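# Lay the towel flat beside the basket, basket undisturbed

## Task

Get the towel lying flat on the table as a single layer. It must sit at least one finger's width in from the table's edge, at least two fingers' width away from the basket's rim, and more than a hand's width from the column of either arm. The basket must remain upright with all of its base on the table, no more than three fingers' width from its starting spot, and turned roughly the way it was. At the end, release everything and move the grippers away. Nothing may count as placed if it stays put only because the robot is holding it.

## Robot and tools

Robot: two arms, left_arm and right_arm, each with six revolute joints and a two-finger parallel gripper. Shared scene frame: origin on the tabletop midway between the arms, +x out over the table, +z up, and left_arm on the +y side. The names left and right do not refer to image sides. Base of left_arm: (+0.032, +0.300, 0) m, quat_wxyz (+0.998, 0, 0, -0.061). Base of right_arm: (+0.038, -0.297, 0) m, quat_wxyz (+0.995, 0, 0, -0.097). The fingers point along the gripper's +z and close along its y. The reported end_effector_position is the point between the pads, about 1 cm short of the fingertips, and it gets less accurate at long reach.

Row layout (used by both motion tools): one flat list of 14 numbers covering both arms, even when only one moves. First come left_arm's 7, then right_arm's 7. Within each arm, the order is: elbow, wrist yaw, shoulder, wrist pitch, waist, wrist roll, gripper opening. Joint entries are unitless, in [-1, 1], and are offsets, not poses. A value of 1.0 stands for 1.238 rad at the elbow, 2.022 at wrist yaw, 1.258 at the shoulder, 2.073 at wrist pitch, 1.202 at the waist and 2.022 at wrist roll. The shoulder sign is flipped relative to the URDF, both in commands and in every reported value. So its URDF range of 0 to 3.142 appears as -3.142 to 0 in your numbers. URDF ranges for the other joints: waist -2.618 to 3.054, elbow 0 to 3.142, wrist pitch -1.571 to 1.571, wrist yaw -1.571 to 1.571, wrist roll -2.094 to 2.094. True limits may differ from these by up to 0.036 rad. The opening entry is absolute, not an offset: +1 is fully open (0.094 m between the pads) and -1 is shut.

execute_actions(actions): a list of actions, each being a table of up to 15 rows. Each row lasts one control step of 1/30 s, and the last row repeats until 15 steps are filled. Joint offsets in every row are measured from the angles at the start of that action, not from the row before it. For the first action, that means the angles in the latest result. An empty list just returns state and images. If an action would push a joint more than 0.036 rad beyond its range, it is rejected for both arms. A malformed action, or a first action that fails this check, rejects the entire call.

move(target, speed, blocking): target is one 14-number row. Its offsets are taken from the Joint positions printed in the latest result that includes them. Every joint travels in step, finishing together, so gripper paths curve. speed is in rad/s (0.01 to 2, default 0.5) and applies to the joint with the longest travel. Total duration is limited to 0.5 to 10 s. Moves ignore obstacles and the other arm. Faster moves and targets set deeper past contact both press harder. With blocking=false the call returns after 0.5 s. You must then use wait or stop before sending anything else. The extra result line reads move: plus an outcome (done, off_target, moving, held, fault), then limits=held or limits=none, then the joint on each arm that is farthest from its target.

wait(seconds): 0 to 10. Holds the current commands and returns early if a running move finishes. stop(): brings a running move to rest. It needs stopping distance, and the fingers keep moving. zoom_image(camera, region): region is [x0, y0, x1, y1] in image pixels, top-left origin, at most 504x504. Cameras: cam_head_left, cam_head_right, cam_high, cam_low, cam_left_wrist, cam_right_wrist, all 504x504. read_manual(section) returns only licence text. finished_scene(scene) takes the current scene's number, ends it for good and reports success.

Motion details: joint speed is capped. Each step, a joint's target may lead its measured angle by at most 0.202 rad (waist), 0.258 (shoulder), 0.238 (elbow), 0.573 (wrist pitch) or 0.522 (wrist yaw and roll). Targets are also scaled back whenever they would move the gripper more than 70 mm from where it is. Large changes therefore take several actions, and any part left undone should be sent again. Friction can leave a joint up to about 0.031 rad from where you sent it, and tiny commands may do nothing.

Reading results: each arm's pose appears as position (m) plus quat_wxyz. Joint positions and Joint velocities list each arm in row order, followed by the pad gap in m. Joint targets shows the current drive targets. grip_measured gives the opening on the command scale, with a fixed per-gripper error of about 1 mm. Torques are offset and noisy. Step readings list angles, and HELD marks steps that were limited. joint command not followed means the clearance check changed some targets. joint sent to its limit means a joint reached its end; if this line is absent, do not assume there is room left.

Gripping: to hold something, command about 0.03 below grip_measured. Less than that gives a lighter hold. Thin cloth gets less force. Holding loads heats motors: MOTOR HOT appears at 75 °C, the arm pauses at 90 °C, and at 100 °C the arm goes limp and falls. The robot keeps obeying your last command while you think. A held part may occasionally be tugged.

Avoid: anything falling off the table, arms colliding or pressing on each other, dropping things, slamming, and heavy pushing. Keep the basket undisturbed. Open both grippers and move away before ending the scene.

Each tool is called after "Emit:" as a command line: name --argument value for each argument, lists and objects as JSON in quotes; but a table of rows of numbers goes row by row, as --pt "numbers of a row", without its own name.

## Session

Emit:
execute_actions --actions '[]'

Scene clock: 0.00 s.
left_arm: end_effector_position=(+0.5116, +0.1726, +0.3154) grip_measured=+1.000 end_effector_quat_wxyz=(+0.573, -0.088, +0.814, +0.026) | right_arm: end_effector_position=(+0.3528, -0.1094, +0.1586) grip_measured=+1.000 end_effector_quat_wxyz=(+0.379, +0.392, +0.836, +0.070)
Joint names: [elbow, wrist yaw, shoulder, wrist pitch, waist, wrist roll]
Joint positions: left_arm=[ 1.498 -0.556 -1.631 -0.282 -0.32  -0.291  0.094] | right_arm=[ 1.177  0.683 -1.539 -0.773  1.031  1.557  0.094]
Joint velocities: left_arm=[-0.007  0.007 -0.002  0.022 -0.007  0.051  0.   ] | right_arm=[-0.007  0.007 -0.012 -0.022 -0.007 -0.022  0.   ]
Joint torques (N m, as the arm reports them, + toward a larger Joint positions number): no reading
Motor temperatures (°C, as the motors report them): left_arm=[31 29 30 30 30 29] | right_arm=[33 31 31 32 31 33]
Joint targets: left_arm=[1.498 -0.556 -1.631 -0.282 -0.320 -0.291] | right_arm=[1.177 0.683 -1.539 -0.773 1.031 1.557]

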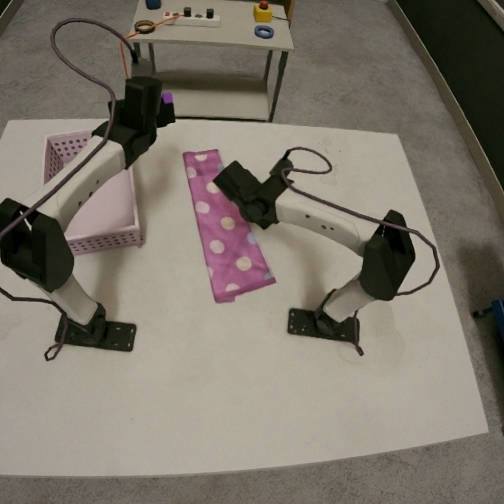

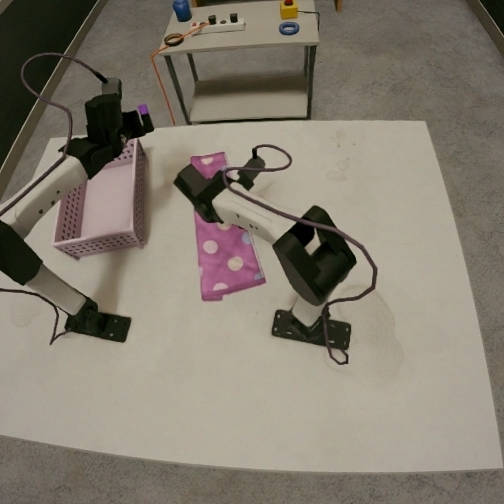

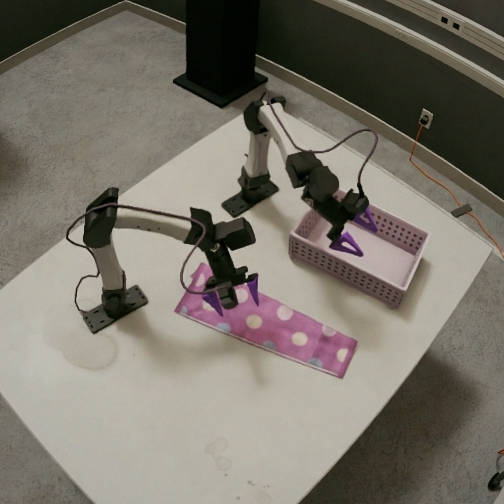

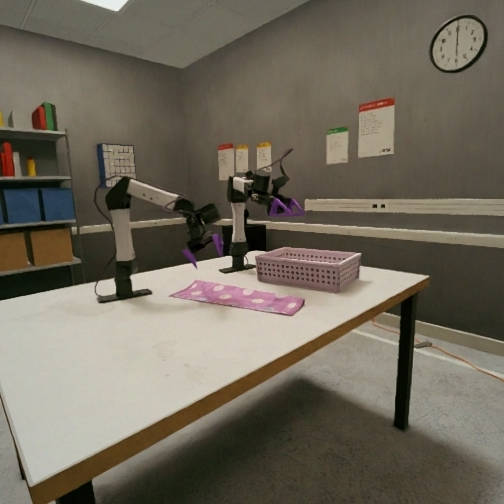

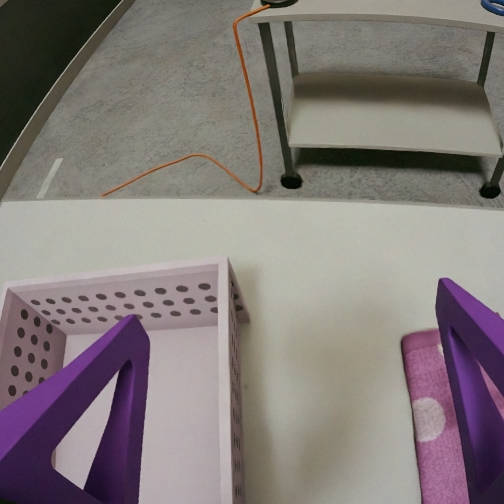

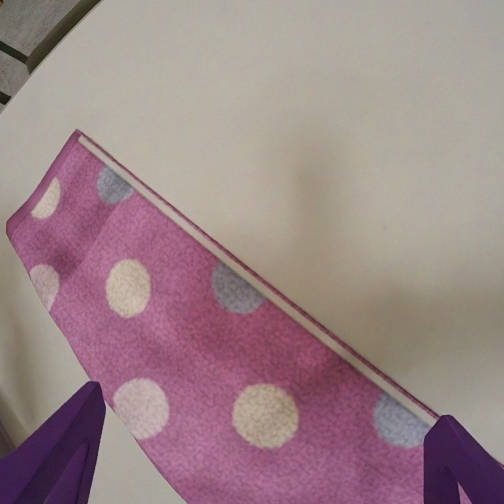

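Emit:
move --target '[-0.3,0.275,0.5,-0.4,0.3,0.144,1, -0.1,-0.338,0.5,-0.2,-0.9,-0.77,1]' --speed 1

Emit:
zoom_image --camera "cam_head_left" --region '[130,130,330,330]'

Emit:
zoom_image --camera "cam_high" --region '[160,230,370,400]'

Scene clock: 14.57 s.
left_arm: end_effector_position=(+0.2865, +0.2774, +0.2290) grip_measured=+1.000 end_effector_quat_wxyz=(+0.300, +0.040, +0.953, -0.011) | right_arm: end_effector_position=(+0.2545, -0.3490, +0.2089) grip_measured=+1.000 end_effector_quat_wxyz=(+0.267, +0.116, +0.956, -0.034)
Joint names: [elbow, wrist yaw, shoulder, wrist pitch, waist, wrist roll]
Joint positions: left_arm=[ 1.151 -0.009 -1.014 -1.098  0.029 -0.006  0.094] | right_arm=[ 1.071  0.007 -0.927 -1.171 -0.039  0.007  0.094]
Joint velocities: left_arm=[-0.002  0.022  0.012 -0.051 -0.002 -0.095  0.   ] | right_arm=[-0.007 -0.051  0.002 -0.007  0.002  0.007  0.   ]
Joint torques (N m, as the arm reports them, + toward a larger Joint positions number): left_arm=[6.73 0.07 3.09 1.84 0.14 0.08] | right_arm=[ 5.83 -0.08  1.51  1.31 -0.8  -0.05]
Motor temperatures (°C, as the motors report them): left_arm=[34 29 33 34 30 29] | right_arm=[35 32 32 33 31 33]
Joint targets: left_arm=[1.127 0.000 -1.003 -1.111 0.040 0.000] | right_arm=[1.053 -0.001 -0.910 -1.188 -0.051 0.000]
move: off_target (left_arm); limits=none; left_arm: farthest joint: the elbow, 0.025 radians from its target (0.372 radians at the start); right_arm: farthest joint: the elbow, 0.018 radians from its target (0.124 radians at the start)

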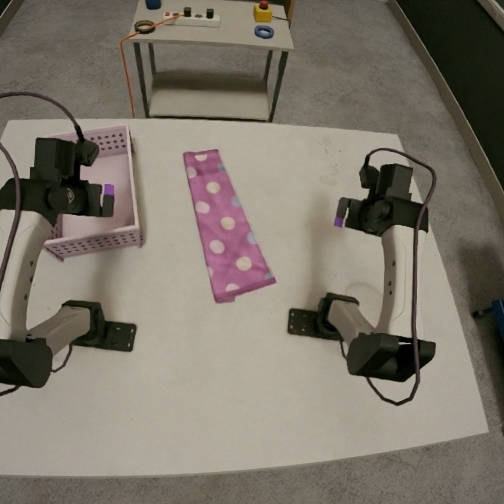

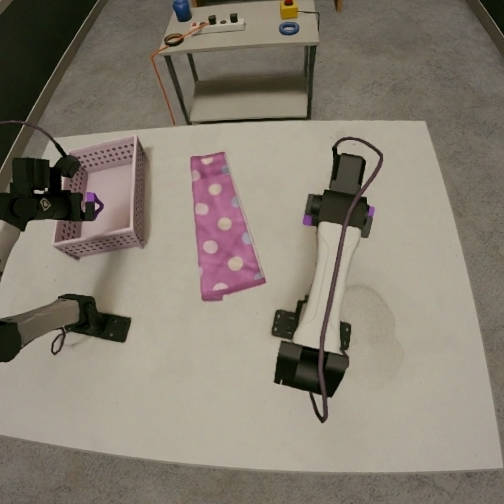

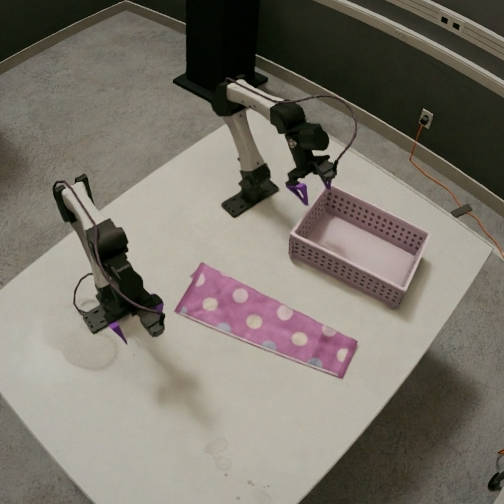

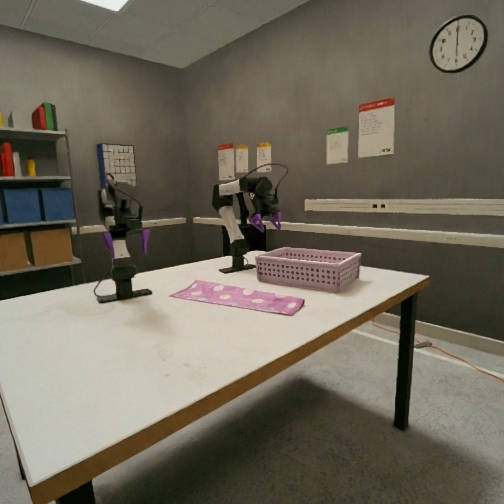

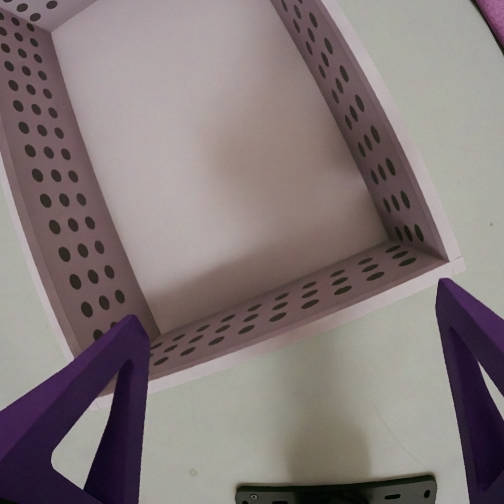

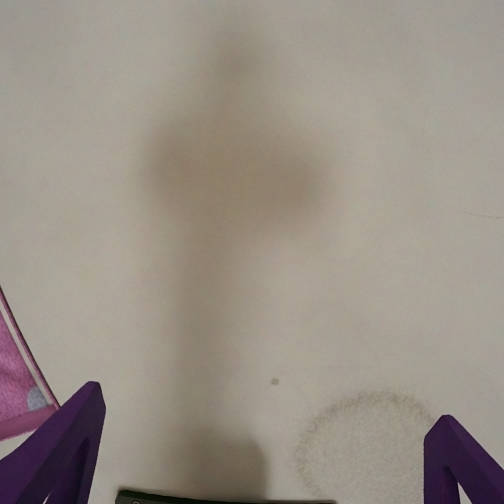

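Region (130, 130, 330, 330) of cam_head_left's 504x504 image, scaled by 2.520, with more detail than that image has.

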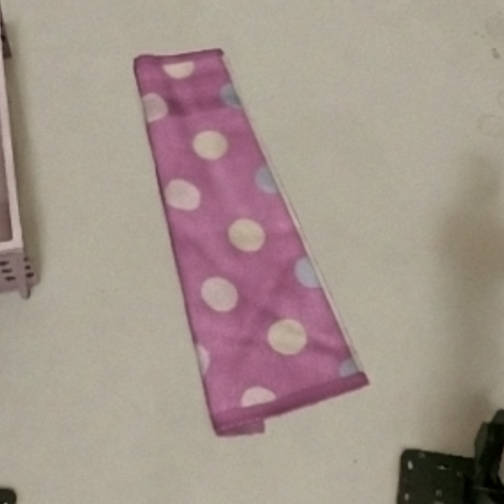

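Region (160, 230, 370, 400) of cam_high's 504x504 image, scaled by 2.400, with more detail than that image has; it fills the top 408 rows of this view, and the rest is white.

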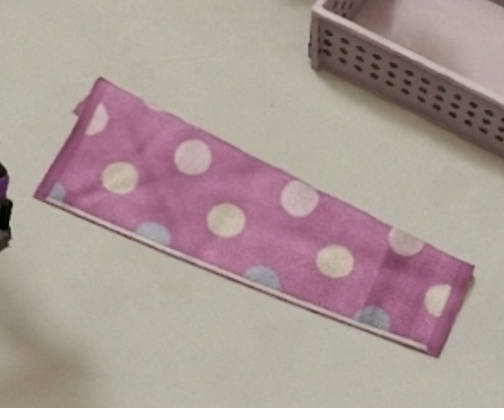

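Emit:
move --target '[0,0,0,0,0,0,1, 0.716,0,-1,0.1,0.574,0,0.2]' --speed 0.8

Scene clock: 47.47 s.
left_arm: end_effector_position=(+0.2865, +0.2773, +0.2290) grip_measured=+1.000 end_effector_quat_wxyz=(+0.300, +0.041, +0.953, -0.011) | right_arm: end_effector_position=(+0.4930, -0.0729, +0.0955) grip_measured=+0.202 end_effector_quat_wxyz=(+0.166, -0.221, +0.960, +0.036)
Joint names: [elbow, wrist yaw, shoulder, wrist pitch, waist, wrist roll]
Joint positions: left_arm=[ 1.151 -0.009 -1.014 -1.098  0.029 -0.006  0.094] | right_arm=[ 1.937  0.008 -2.185 -0.981  0.653  0.006  0.056]
Joint velocities: left_arm=[-0.027  0.022 -0.002  0.007 -0.002  0.037  0.   ] | right_arm=[-0.002 -0.037  0.007 -0.022 -0.017  0.022  0.001]
Joint torques (N m, as the arm reports them, + toward a larger Joint positions number): left_arm=[ 8.64 -0.02  2.14  1.97 -0.71  0.01] | right_arm=[ 8.94  0.01 10.45  1.3  -0.14  0.01]
Motor temperatures (°C, as the motors report them): left_arm=[35 29 32 34 31 29] | right_arm=[37 31 32 35 31 33]
Joint targets: left_arm=[1.151 -0.009 -1.014 -1.098 0.029 -0.006] | right_arm=[1.958 0.007 -2.185 -0.964 0.651 0.007]
move: done; limits=none; left_arm: farthest joint: the waist, 0.000 radians from its target (0.000 radians at the start); right_arm: farthest joint: the elbow, 0.020 radians from its target (0.886 radians at the start)

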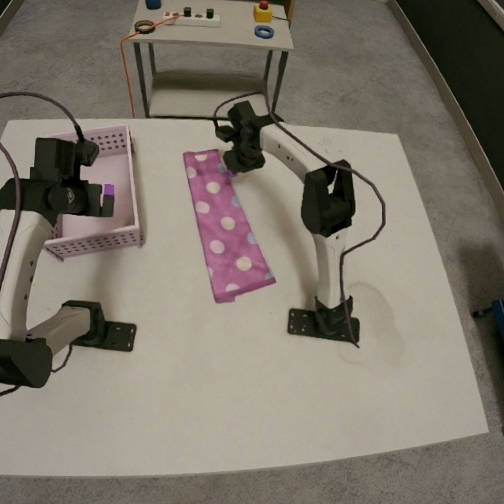

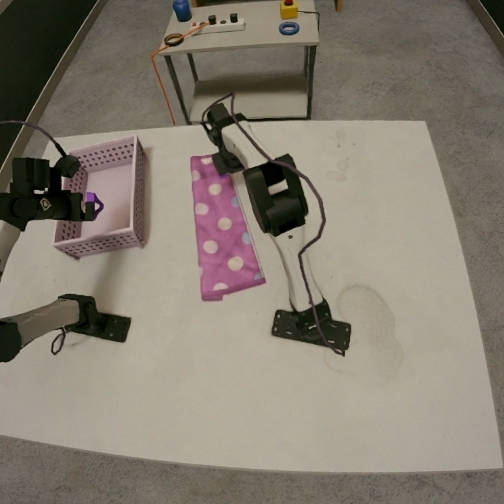

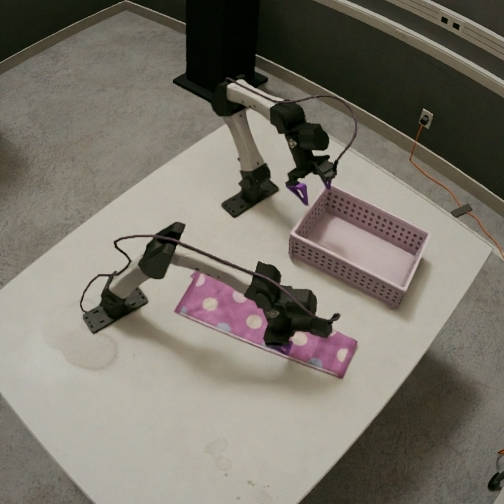

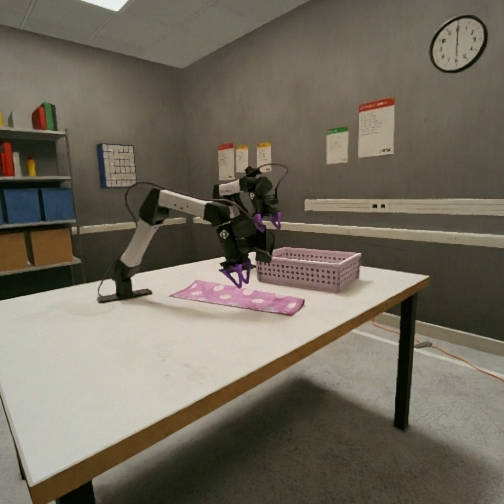

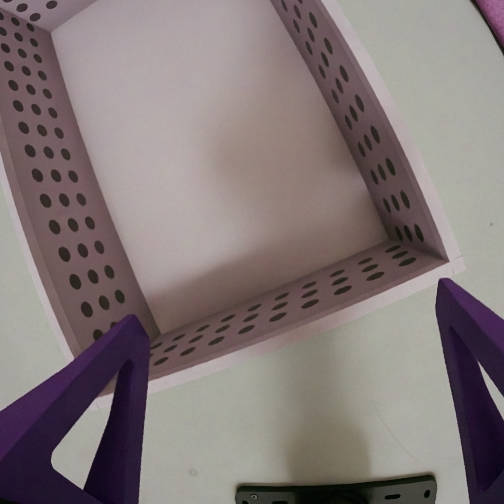

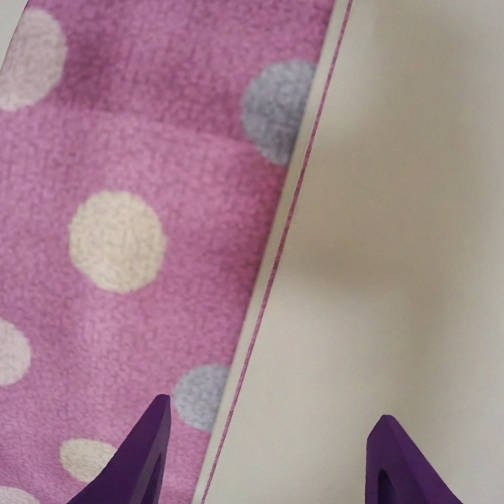

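Emit:
move --target '[0,0,0,0,0,0,1, -0.02,0,-0.157,0.225,0.05,0,0.0]'

Scene clock: 52.77 s.
left_arm: end_effector_position=(+0.2865, +0.2773, +0.2290) grip_measured=+1.000 end_effector_quat_wxyz=(+0.300, +0.041, +0.953, -0.011) | right_arm: end_effector_position=(+0.5569, -0.0075, +0.0421) grip_measured=+0.002 end_effector_quat_wxyz=(+0.283, -0.238, +0.926, +0.071)
Joint names: [elbow, wrist yaw, shoulder, wrist pitch, waist, wrist roll]
Joint positions: left_arm=[ 1.151 -0.009 -1.014 -1.098  0.029 -0.006  0.094] | right_arm=[ 1.928  0.008 -2.372 -0.535  0.704  0.006  0.047]
Joint velocities: left_arm=[ 0.002  0.051 -0.012  0.022  0.017 -0.037  0.   ] | right_arm=[ 0.007  0.007  0.002  0.051 -0.002  0.007 -0.001]
Joint torques (N m, as the arm reports them, + toward a larger Joint positions number): left_arm=[ 8.64 -0.01  2.15  1.97 -0.71  0.01] | right_arm=[ 6.51  0.01 11.15  1.8   0.61  0.01]
Motor temperatures (°C, as the motors report them): left_arm=[36 29 32 35 31 29] | right_arm=[37 31 35 35 31 33]
Joint targets: left_arm=[1.151 -0.009 -1.014 -1.098 0.029 -0.006] | right_arm=[1.912 0.008 -2.383 -0.515 0.713 0.006]
move: done; limits=none; left_arm: farthest joint: the waist, 0.000 radians from its target (0.000 radians at the start); right_arm: farthest joint: the wrist pitch, 0.020 radians from its target (0.467 radians at the start)

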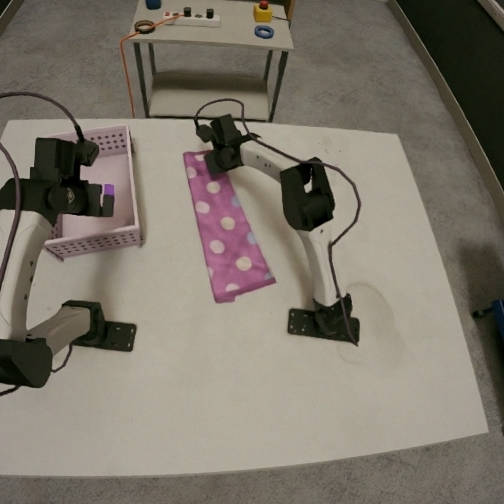

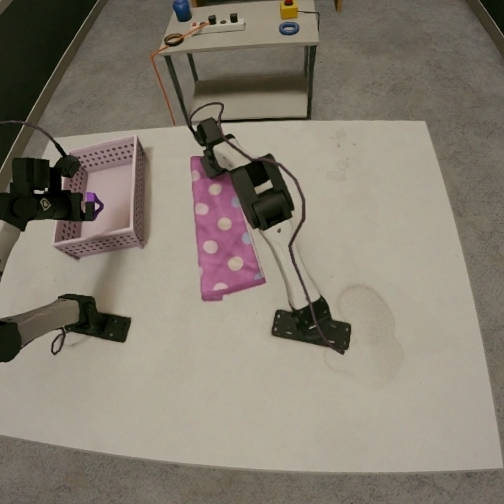

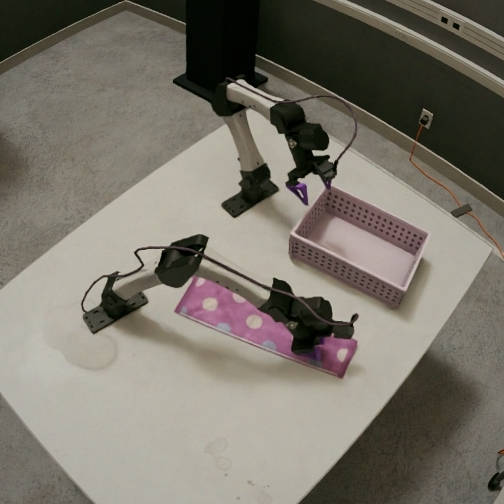

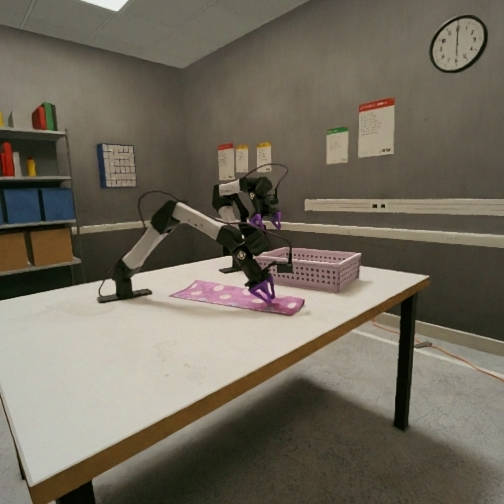

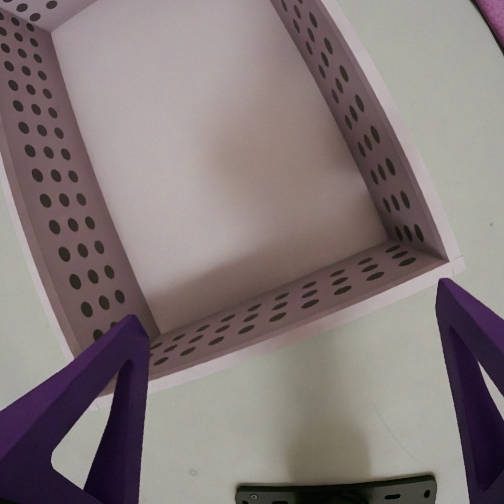

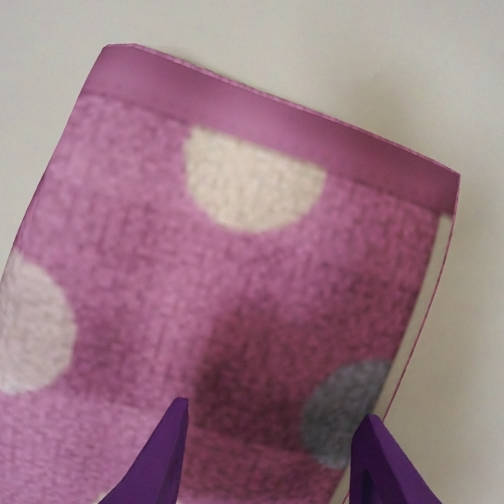

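Emit:
move --target '[0,0,0,0,0,0,1, 0,0,0,0,-0.04,0,-0.2]'

Emit:
move --target '[0,0,0,0,0,0,1, 0,0,-0.055,0,0,0,-0.2]' --speed 0.1

Scene clock: 58.37 s.
left_arm: end_effector_position=(+0.2865, +0.2773, +0.2290) grip_measured=+1.000 end_effector_quat_wxyz=(+0.300, +0.041, +0.953, -0.011) | right_arm: end_effector_position=(+0.5695, -0.0311, +0.0422) grip_measured=-0.198 end_effector_quat_wxyz=(+0.285, -0.217, +0.932, +0.065)
Joint names: [elbow, wrist yaw, shoulder, wrist pitch, waist, wrist roll]
Joint positions: left_arm=[ 1.151 -0.009 -1.014 -1.098  0.029 -0.006  0.094] | right_arm=[ 1.928  0.008 -2.372 -0.534  0.659  0.006  0.038]
Joint velocities: left_arm=[-0.012 -0.037  0.007 -0.007  0.002  0.007  0.   ] | right_arm=[-0.012 -0.11  -0.022  0.037  0.002 -0.037  0.   ]
Joint torques (N m, as the arm reports them, + toward a larger Joint positions number): left_arm=[ 8.65 -0.02  2.16  1.97 -0.71  0.01] | right_arm=[ 7.69  0.01 11.85  1.56 -0.27  0.  ]
Motor temperatures (°C, as the motors report them): left_arm=[36 29 32 35 31 29] | right_arm=[38 31 38 36 31 33]
Joint targets: left_arm=[1.151 -0.009 -1.014 -1.098 0.029 -0.006] | right_arm=[1.928 0.008 -2.372 -0.535 0.656 0.006]
move: done; limits=none; left_arm: farthest joint: the waist, 0.000 radians from its target (0.000 radians at the start); right_arm: farthest joint: the waist, 0.003 radians from its target (0.048 radians at the start)

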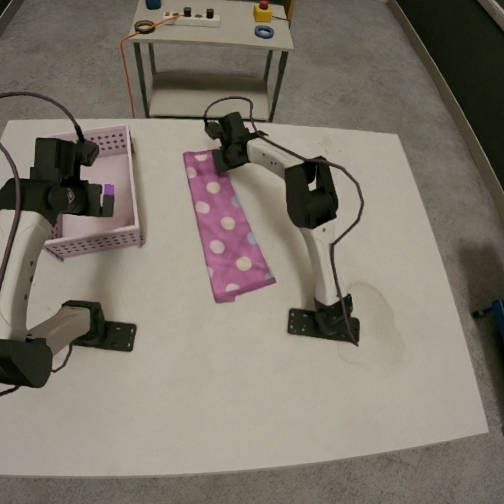

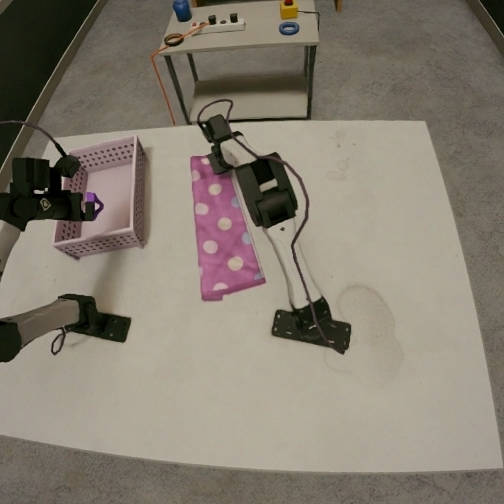

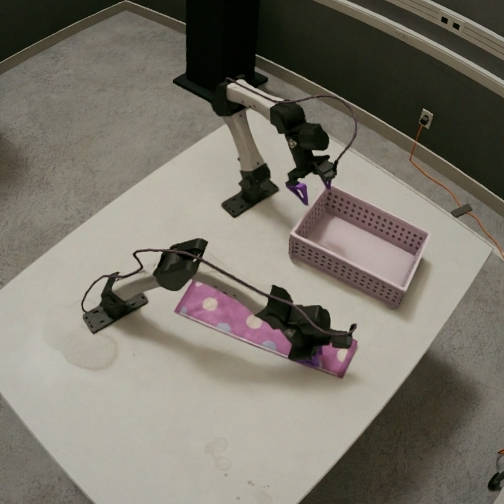

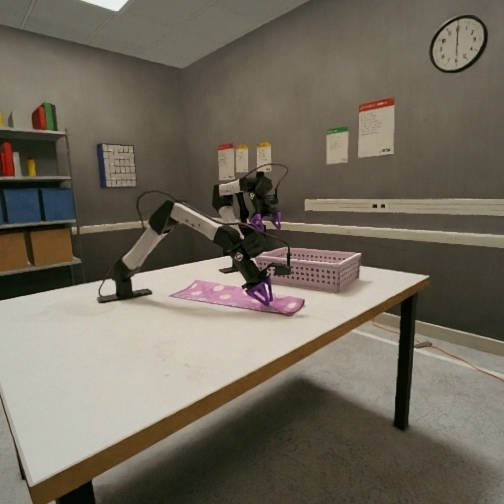

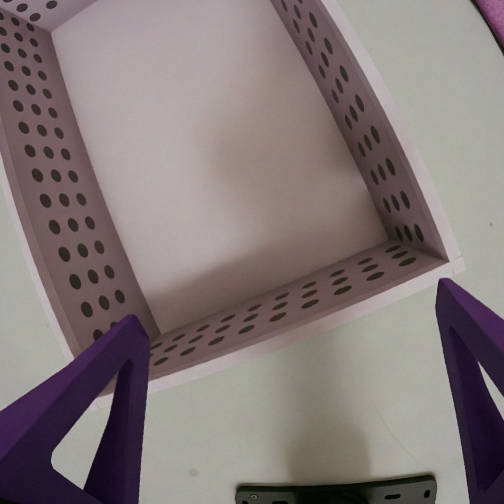

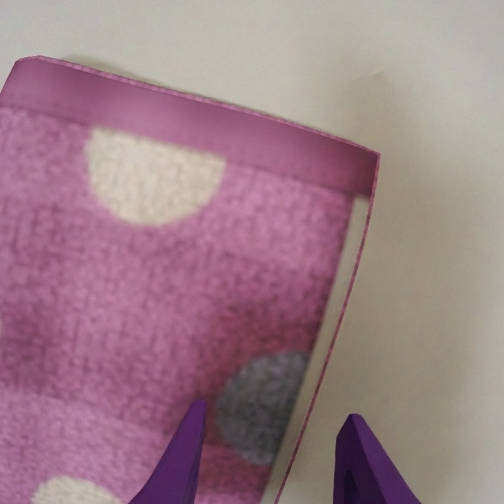

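Scene clock: 59.30 s.
left_arm: end_effector_position=(+0.2865, +0.2773, +0.2290) grip_measured=+1.000 end_effector_quat_wxyz=(+0.300, +0.041, +0.953, -0.011) | right_arm: end_effector_position=(+0.5683, -0.0317, +0.0248) grip_measured=-0.198 end_effector_quat_wxyz=(+0.273, -0.218, +0.935, +0.062)
Joint names: [elbow, wrist yaw, shoulder, wrist pitch, waist, wrist roll]
Joint positions: left_arm=[ 1.151 -0.009 -1.014 -1.098  0.029 -0.006  0.094] | right_arm=[ 1.928  0.008 -2.404 -0.529  0.659  0.006  0.038]
Joint velocities: left_arm=[ 0.002 -0.007 -0.002 -0.066 -0.012  0.051  0.   ] | right_arm=[-0.012  0.051  0.007  0.022 -0.017 -0.081  0.001]
Joint torques (N m, as the arm reports them, + toward a larger Joint positions number): left_arm=[ 8.65 -0.01  2.15  1.97 -0.7   0.01] | right_arm=[7.61 0.01 9.48 1.47 0.   0.  ]
Motor temperatures (°C, as the motors report them): left_arm=[36 29 32 35 31 29] | right_arm=[38 31 38 36 31 33]
Joint targets: left_arm=[1.151 -0.009 -1.014 -1.098 0.029 -0.006] | right_arm=[1.928 0.008 -2.441 -0.534 0.659 0.006]
move: off_target (right_arm); limits=none; left_arm: farthest joint: the waist, 0.000 radians from its target (0.000 radians at the start); right_arm: farthest joint: the shoulder, 0.038 radians from its target (0.069 radians at the start)

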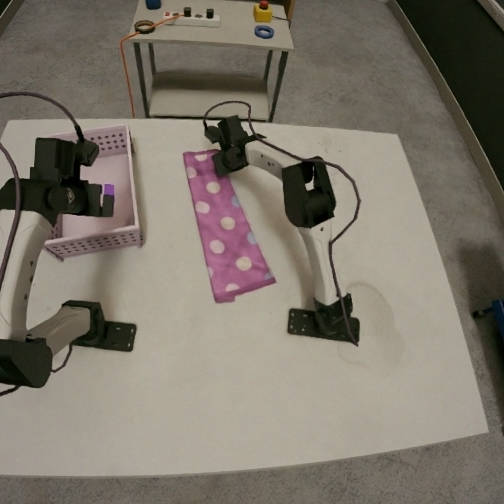

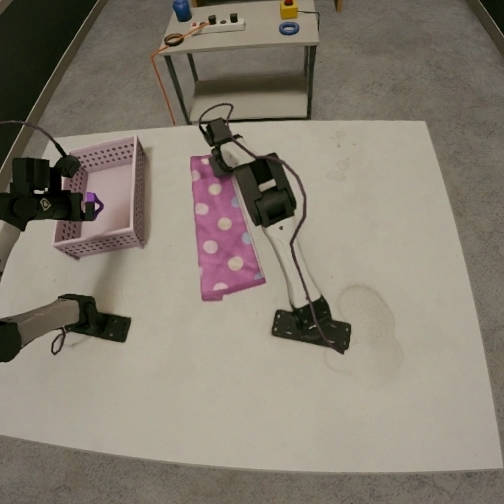

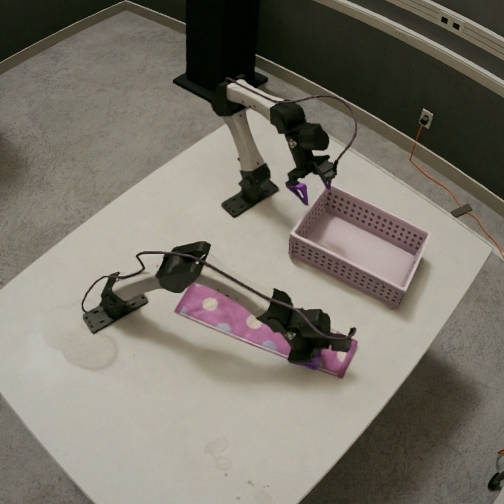

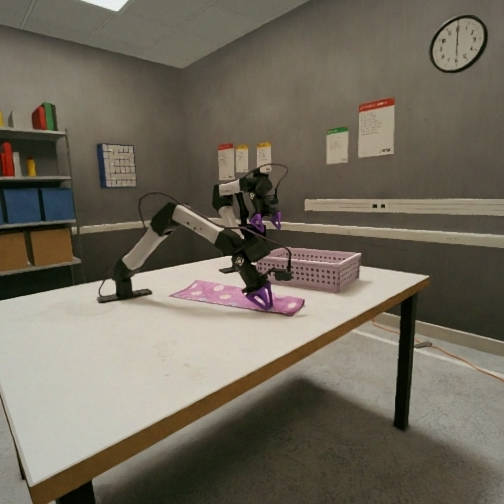

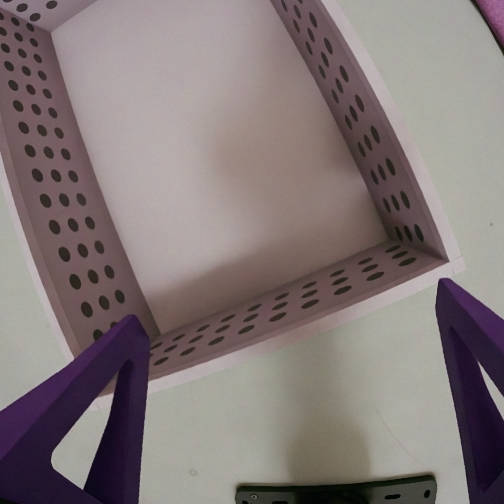

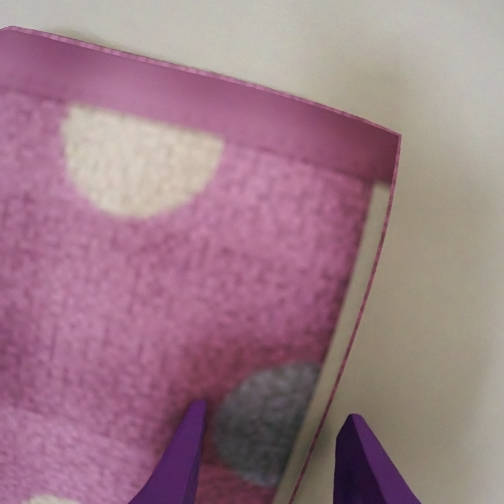

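Contact. Close and lift.

Emit:
execute_actions --actions '[[[0,0,0,0,0,0,1,0,0,-0.035,0,0,0,-0.6]],[[0,0,0,0,0,0,1,0,0,-0.035,0,0,0,-1]],[[0,0,0,0,0,0,1,0,0,0.05,0,0,0,-1]],[[0,0,0,0,0,0,1,0,0,0.06,0,-0.02,0,-1]]]'

Scene clock: 66.03 s.
left_arm: end_effector_position=(+0.2865, +0.2773, +0.2290) grip_measured=+1.000 end_effector_quat_wxyz=(+0.300, +0.041, +0.953, -0.011) | right_arm: end_effector_position=(+0.5789, -0.0356, +0.0889) grip_measured=-0.987 end_effector_quat_wxyz=(+0.326, -0.207, +0.919, +0.076)
Joint names: [elbow, wrist yaw, shoulder, wrist pitch, waist, wrist roll]
Joint positions: left_arm=[ 1.151 -0.009 -1.014 -1.098  0.029 -0.006  0.094] | right_arm=[ 1.928 -0.    -2.294 -0.521  0.643  0.006  0.001]
Joint velocities: left_arm=[-0.017 -0.051  0.012 -0.007 -0.007 -0.051  0.   ] | right_arm=[-0.002  0.007 -0.002 -0.11   0.012 -0.007 -0.   ]
Joint torques (N m, as the arm reports them, + toward a larger Joint positions number): left_arm=[ 8.65 -0.02  2.17  1.97 -0.71  0.01] | right_arm=[ 7.91  0.02 11.99  1.76 -0.56  0.01]
Motor temperatures (°C, as the motors report them): left_arm=[37 29 32 35 30 29] | right_arm=[38 31 41 36 31 33]
Joint targets: left_arm=[1.151 -0.009 -1.014 -1.098 0.029 -0.006] | right_arm=[1.928 -0.000 -2.287 -0.516 0.635 0.006]
Step readings (joint positions; steps 1 to 15: 1st action; 16 to 30: 2nd action; 31 to 45: 3rd action; 46 to 60: 4th action):
0: left_arm=[1.151 -0.009 -1.014 -1.098 0.029 -0.006] | right_arm=[1.928 0.008 -2.404 -0.529 0.659 0.006]
1: left_arm=[1.151 -0.009 -1.014 -1.098 0.029 -0.006] | right_arm=[1.928 0.007 -2.404 -0.528 0.659 0.006]
2: left_arm=[1.151 -0.009 -1.014 -1.098 0.029 -0.006] | right_arm=[1.928 0.006 -2.405 -0.528 0.659 0.006]
4: left_arm=[1.151 -0.009 -1.014 -1.098 0.029 -0.006] | right_arm=[1.928 0.003 -2.408 -0.523 0.659 0.006]
8: left_arm=[1.151 -0.009 -1.014 -1.098 0.029 -0.006] | right_arm=[1.928 0.001 -2.408 -0.521 0.659 0.006]
15: left_arm=[1.151 -0.009 -1.014 -1.098 0.029 -0.006] | right_arm=[1.928 0.001 -2.408 -0.521 0.659 0.006]
16: left_arm=[1.151 -0.009 -1.014 -1.098 0.029 -0.006] | right_arm=[1.928 -0.000 -2.408 -0.520 0.659 0.006]
17: left_arm=[1.151 -0.009 -1.014 -1.098 0.029 -0.006] | right_arm=[1.928 -0.000 -2.409 -0.520 0.659 0.006]
19: left_arm=[1.151 -0.009 -1.014 -1.098 0.029 -0.006] | right_arm=[1.928 -0.000 -2.414 -0.517 0.659 0.006]
23: left_arm=[1.151 -0.009 -1.014 -1.098 0.029 -0.006] | right_arm=[1.928 -0.000 -2.414 -0.514 0.659 0.006]
30: left_arm=[1.151 -0.009 -1.014 -1.098 0.029 -0.006] | right_arm=[1.928 -0.000 -2.414 -0.514 0.659 0.006]
31: left_arm=[1.151 -0.009 -1.014 -1.098 0.029 -0.006] | right_arm=[1.928 -0.000 -2.408 -0.513 0.659 0.006]
32: left_arm=[1.151 -0.009 -1.014 -1.098 0.029 -0.006] | right_arm=[1.928 -0.000 -2.403 -0.516 0.659 0.006]
34: left_arm=[1.151 -0.009 -1.014 -1.098 0.029 -0.006] | right_arm=[1.928 -0.000 -2.388 -0.516 0.659 0.006]
38: left_arm=[1.151 -0.009 -1.014 -1.098 0.029 -0.006] | right_arm=[1.928 -0.000 -2.364 -0.516 0.659 0.006]
45: left_arm=[1.151 -0.009 -1.014 -1.098 0.029 -0.006] | right_arm=[1.928 -0.000 -2.363 -0.516 0.659 0.006]
46: left_arm=[1.151 -0.009 -1.014 -1.098 0.029 -0.006] | right_arm=[1.928 -0.000 -2.359 -0.516 0.658 0.006]
47: left_arm=[1.151 -0.009 -1.014 -1.098 0.029 -0.006] | right_arm=[1.928 -0.000 -2.354 -0.521 0.657 0.006]
49: left_arm=[1.151 -0.009 -1.014 -1.098 0.029 -0.006] | right_arm=[1.928 -0.000 -2.335 -0.521 0.652 0.006]
53: left_arm=[1.151 -0.009 -1.014 -1.098 0.029 -0.006] | right_arm=[1.928 -0.000 -2.299 -0.521 0.644 0.006]
60: Joint positions above

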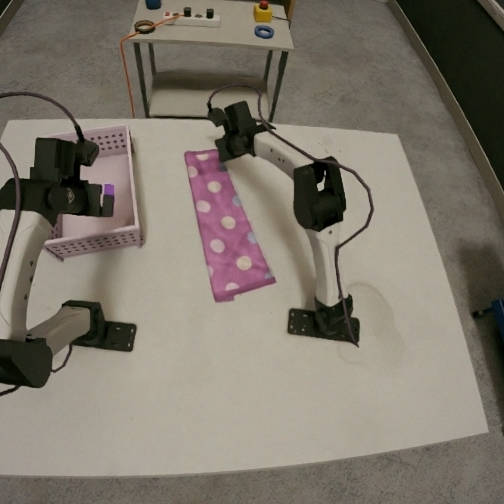

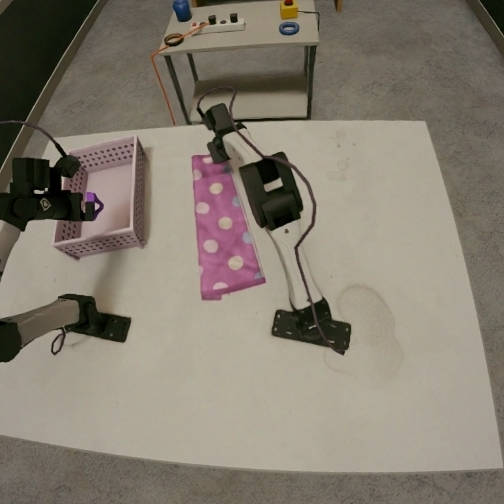

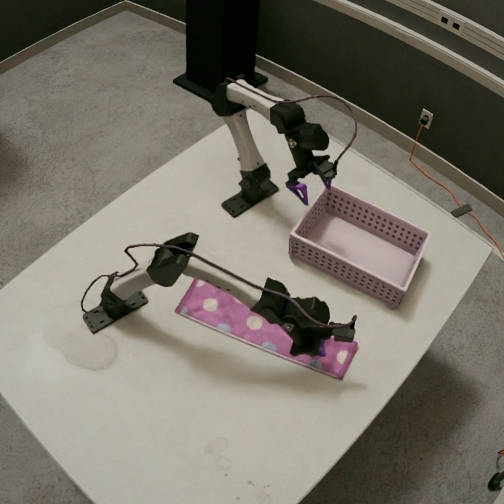

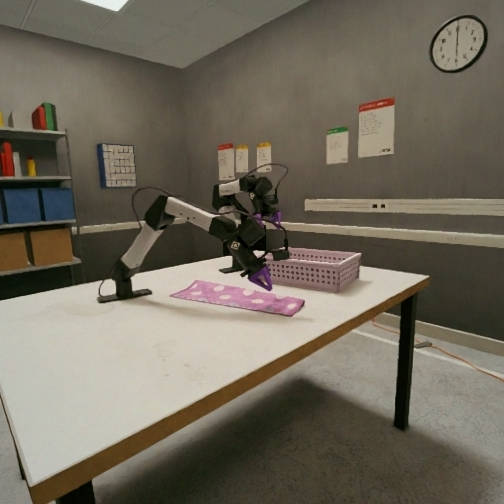

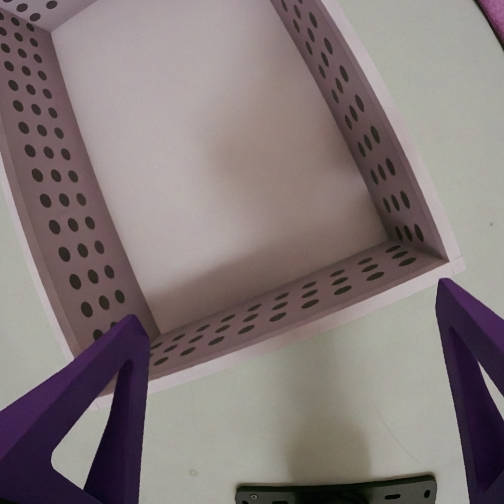

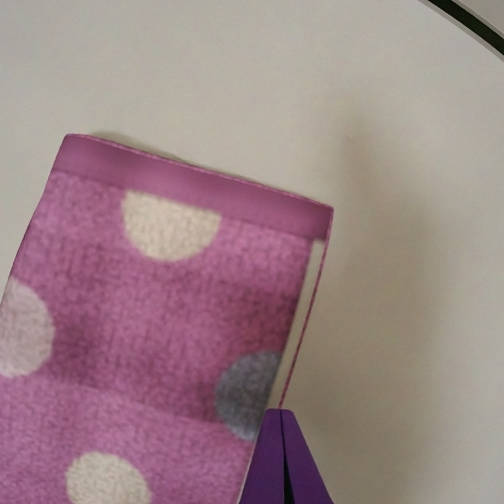

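Emit:
execute_actions --actions '[[[0,0,0,0,0,0,1,0,0,-0.05,0,0.012,0.2,0]],[[0,0,0,0,0,0,1,0,0,-0.05,0,0,0,0]],[[0,0,0,0,0,0,1,0,0,-0.05,0,0,0,0]],[[0,0,0,0,0,0,1,0,0,-0.05,0,0,0,-0.5]]]'

Scene clock: 73.53 s.
left_arm: end_effector_position=(+0.2865, +0.2773, +0.2290) grip_measured=+1.000 end_effector_quat_wxyz=(+0.300, +0.041, +0.953, -0.011) | right_arm: end_effector_position=(+0.5784, -0.0339, +0.0203) grip_measured=-0.498 end_effector_quat_wxyz=(+0.267, -0.030, +0.956, +0.120)
Joint names: [elbow, wrist yaw, shoulder, wrist pitch, waist, wrist roll]
Joint positions: left_arm=[ 1.151 -0.009 -1.014 -1.098  0.029 -0.006  0.094] | right_arm=[ 1.928 -0.001 -2.423 -0.481  0.646  0.39   0.024]
Joint velocities: left_arm=[-0.017 -0.022 -0.002 -0.007 -0.002  0.037  0.   ] | right_arm=[ 0.002  0.022  0.007 -0.081  0.007 -0.051 -0.001]
Joint torques (N m, as the arm reports them, + toward a larger Joint positions number): left_arm=[ 8.65 -0.01  2.15  1.97 -0.71  0.01] | right_arm=[ 7.62  0.06  8.47  1.35  0.01 -0.01]
Motor temperatures (°C, as the motors report them): left_arm=[37 29 32 36 30 29] | right_arm=[39 31 44 37 31 33]
Joint targets: left_arm=[1.151 -0.009 -1.014 -1.098 0.029 -0.006] | right_arm=[1.928 0.001 -2.478 -0.500 0.646 0.390]
Step readings (joint positions; steps 1 to 15: 1st action; 16 to 30: 2nd action; 31 to 45: 3rd action; 46 to 60: 4th action):
0: left_arm=[1.151 -0.009 -1.014 -1.098 0.029 -0.006] | right_arm=[1.928 -0.000 -2.294 -0.521 0.643 0.006]
1: left_arm=[1.151 -0.009 -1.014 -1.098 0.029 -0.006] | right_arm=[1.928 -0.001 -2.298 -0.520 0.643 0.063]
2: left_arm=[1.151 -0.009 -1.014 -1.098 0.029 -0.006] | right_arm=[1.928 -0.001 -2.303 -0.517 0.644 0.132]
4: left_arm=[1.151 -0.009 -1.014 -1.098 0.029 -0.006] | right_arm=[1.928 -0.001 -2.320 -0.517 0.645 0.231]
8: left_arm=[1.151 -0.009 -1.014 -1.098 0.029 -0.006] | right_arm=[1.928 -0.001 -2.351 -0.517 0.646 0.334]
15: left_arm=[1.151 -0.009 -1.014 -1.098 0.029 -0.006] | right_arm=[1.928 -0.001 -2.355 -0.518 0.646 0.390]
16: left_arm=[1.151 -0.009 -1.014 -1.098 0.029 -0.006] | right_arm=[1.928 -0.001 -2.359 -0.517 0.646 0.391]
17: left_arm=[1.151 -0.009 -1.014 -1.098 0.029 -0.006] | right_arm=[1.928 -0.001 -2.363 -0.513 0.646 0.391]
19: left_arm=[1.151 -0.009 -1.014 -1.098 0.029 -0.006] | right_arm=[1.928 -0.001 -2.379 -0.513 0.646 0.391]
23: left_arm=[1.151 -0.009 -1.014 -1.098 0.029 -0.006] | right_arm=[1.928 -0.000 -2.410 -0.513 0.646 0.390]
30: left_arm=[1.151 -0.009 -1.014 -1.098 0.029 -0.006] | right_arm=[1.928 -0.000 -2.410 -0.511 0.646 0.390]
31: left_arm=[1.151 -0.009 -1.014 -1.098 0.029 -0.006] | right_arm=[1.928 -0.000 -2.413 -0.510 0.646 0.390]
32: left_arm=[1.151 -0.009 -1.014 -1.098 0.029 -0.006] | right_arm=[1.928 0.001 -2.414 -0.506 0.646 0.390]
34: left_arm=[1.151 -0.009 -1.014 -1.098 0.029 -0.006] | right_arm=[1.928 0.001 -2.414 -0.504 0.646 0.390]
38: left_arm=[1.151 -0.009 -1.014 -1.098 0.029 -0.006] | right_arm=[1.928 0.001 -2.415 -0.501 0.646 0.390]
45: left_arm=[1.151 -0.009 -1.014 -1.098 0.029 -0.006] | right_arm=[1.928 0.001 -2.415 -0.500 0.646 0.390]
46: left_arm=[1.151 -0.009 -1.014 -1.098 0.029 -0.006] | right_arm=[1.928 0.002 -2.416 -0.499 0.646 0.390]
47: left_arm=[1.151 -0.009 -1.014 -1.098 0.029 -0.006] | right_arm=[1.928 0.004 -2.420 -0.495 0.646 0.390]
49: left_arm=[1.151 -0.009 -1.014 -1.098 0.029 -0.006] | right_arm=[1.928 0.003 -2.422 -0.484 0.646 0.390]
53: left_arm=[1.151 -0.009 -1.014 -1.098 0.029 -0.006] | right_arm=[1.928 -0.000 -2.423 -0.481 0.646 0.390]
60: Joint positions above

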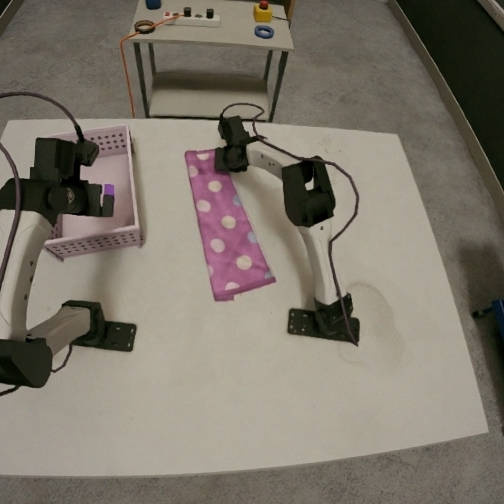

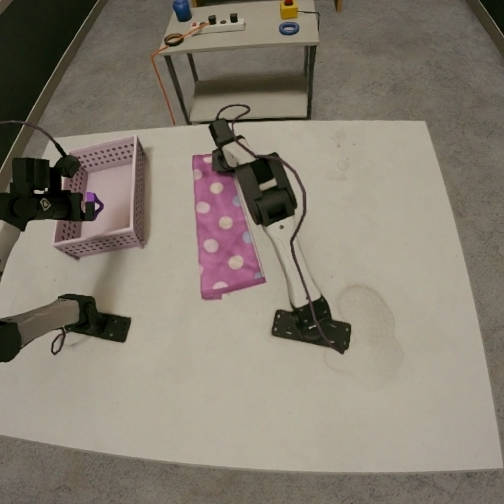

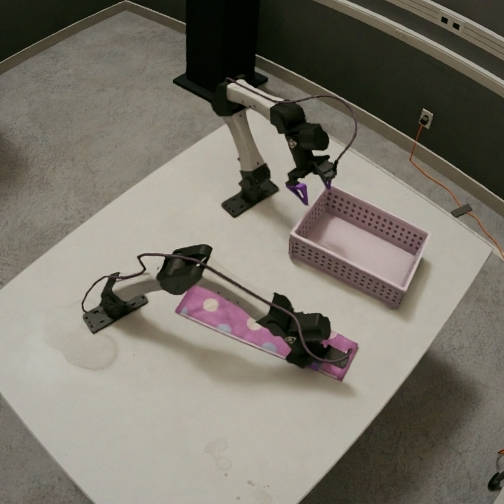

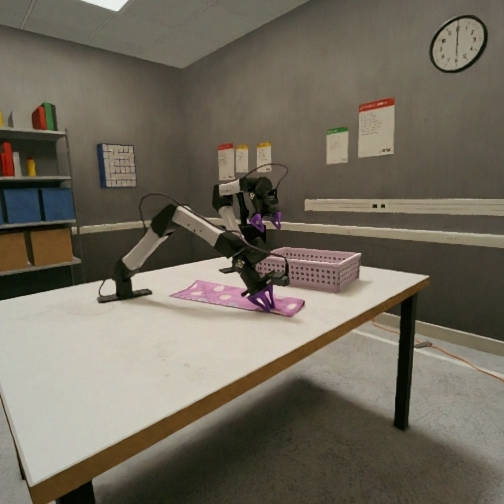

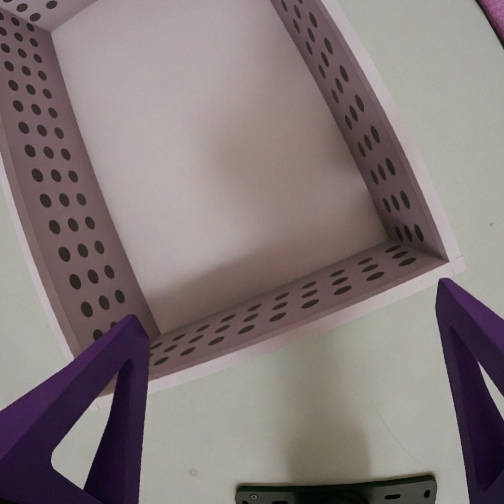

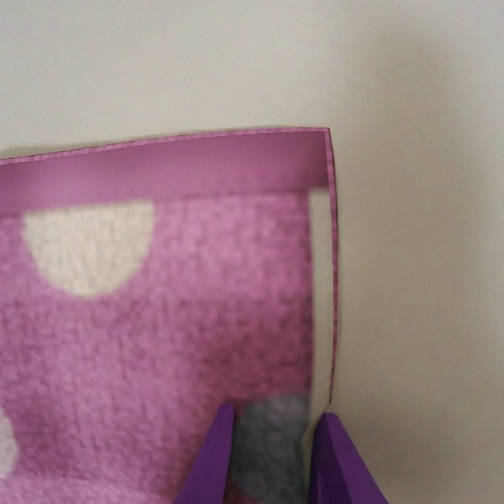

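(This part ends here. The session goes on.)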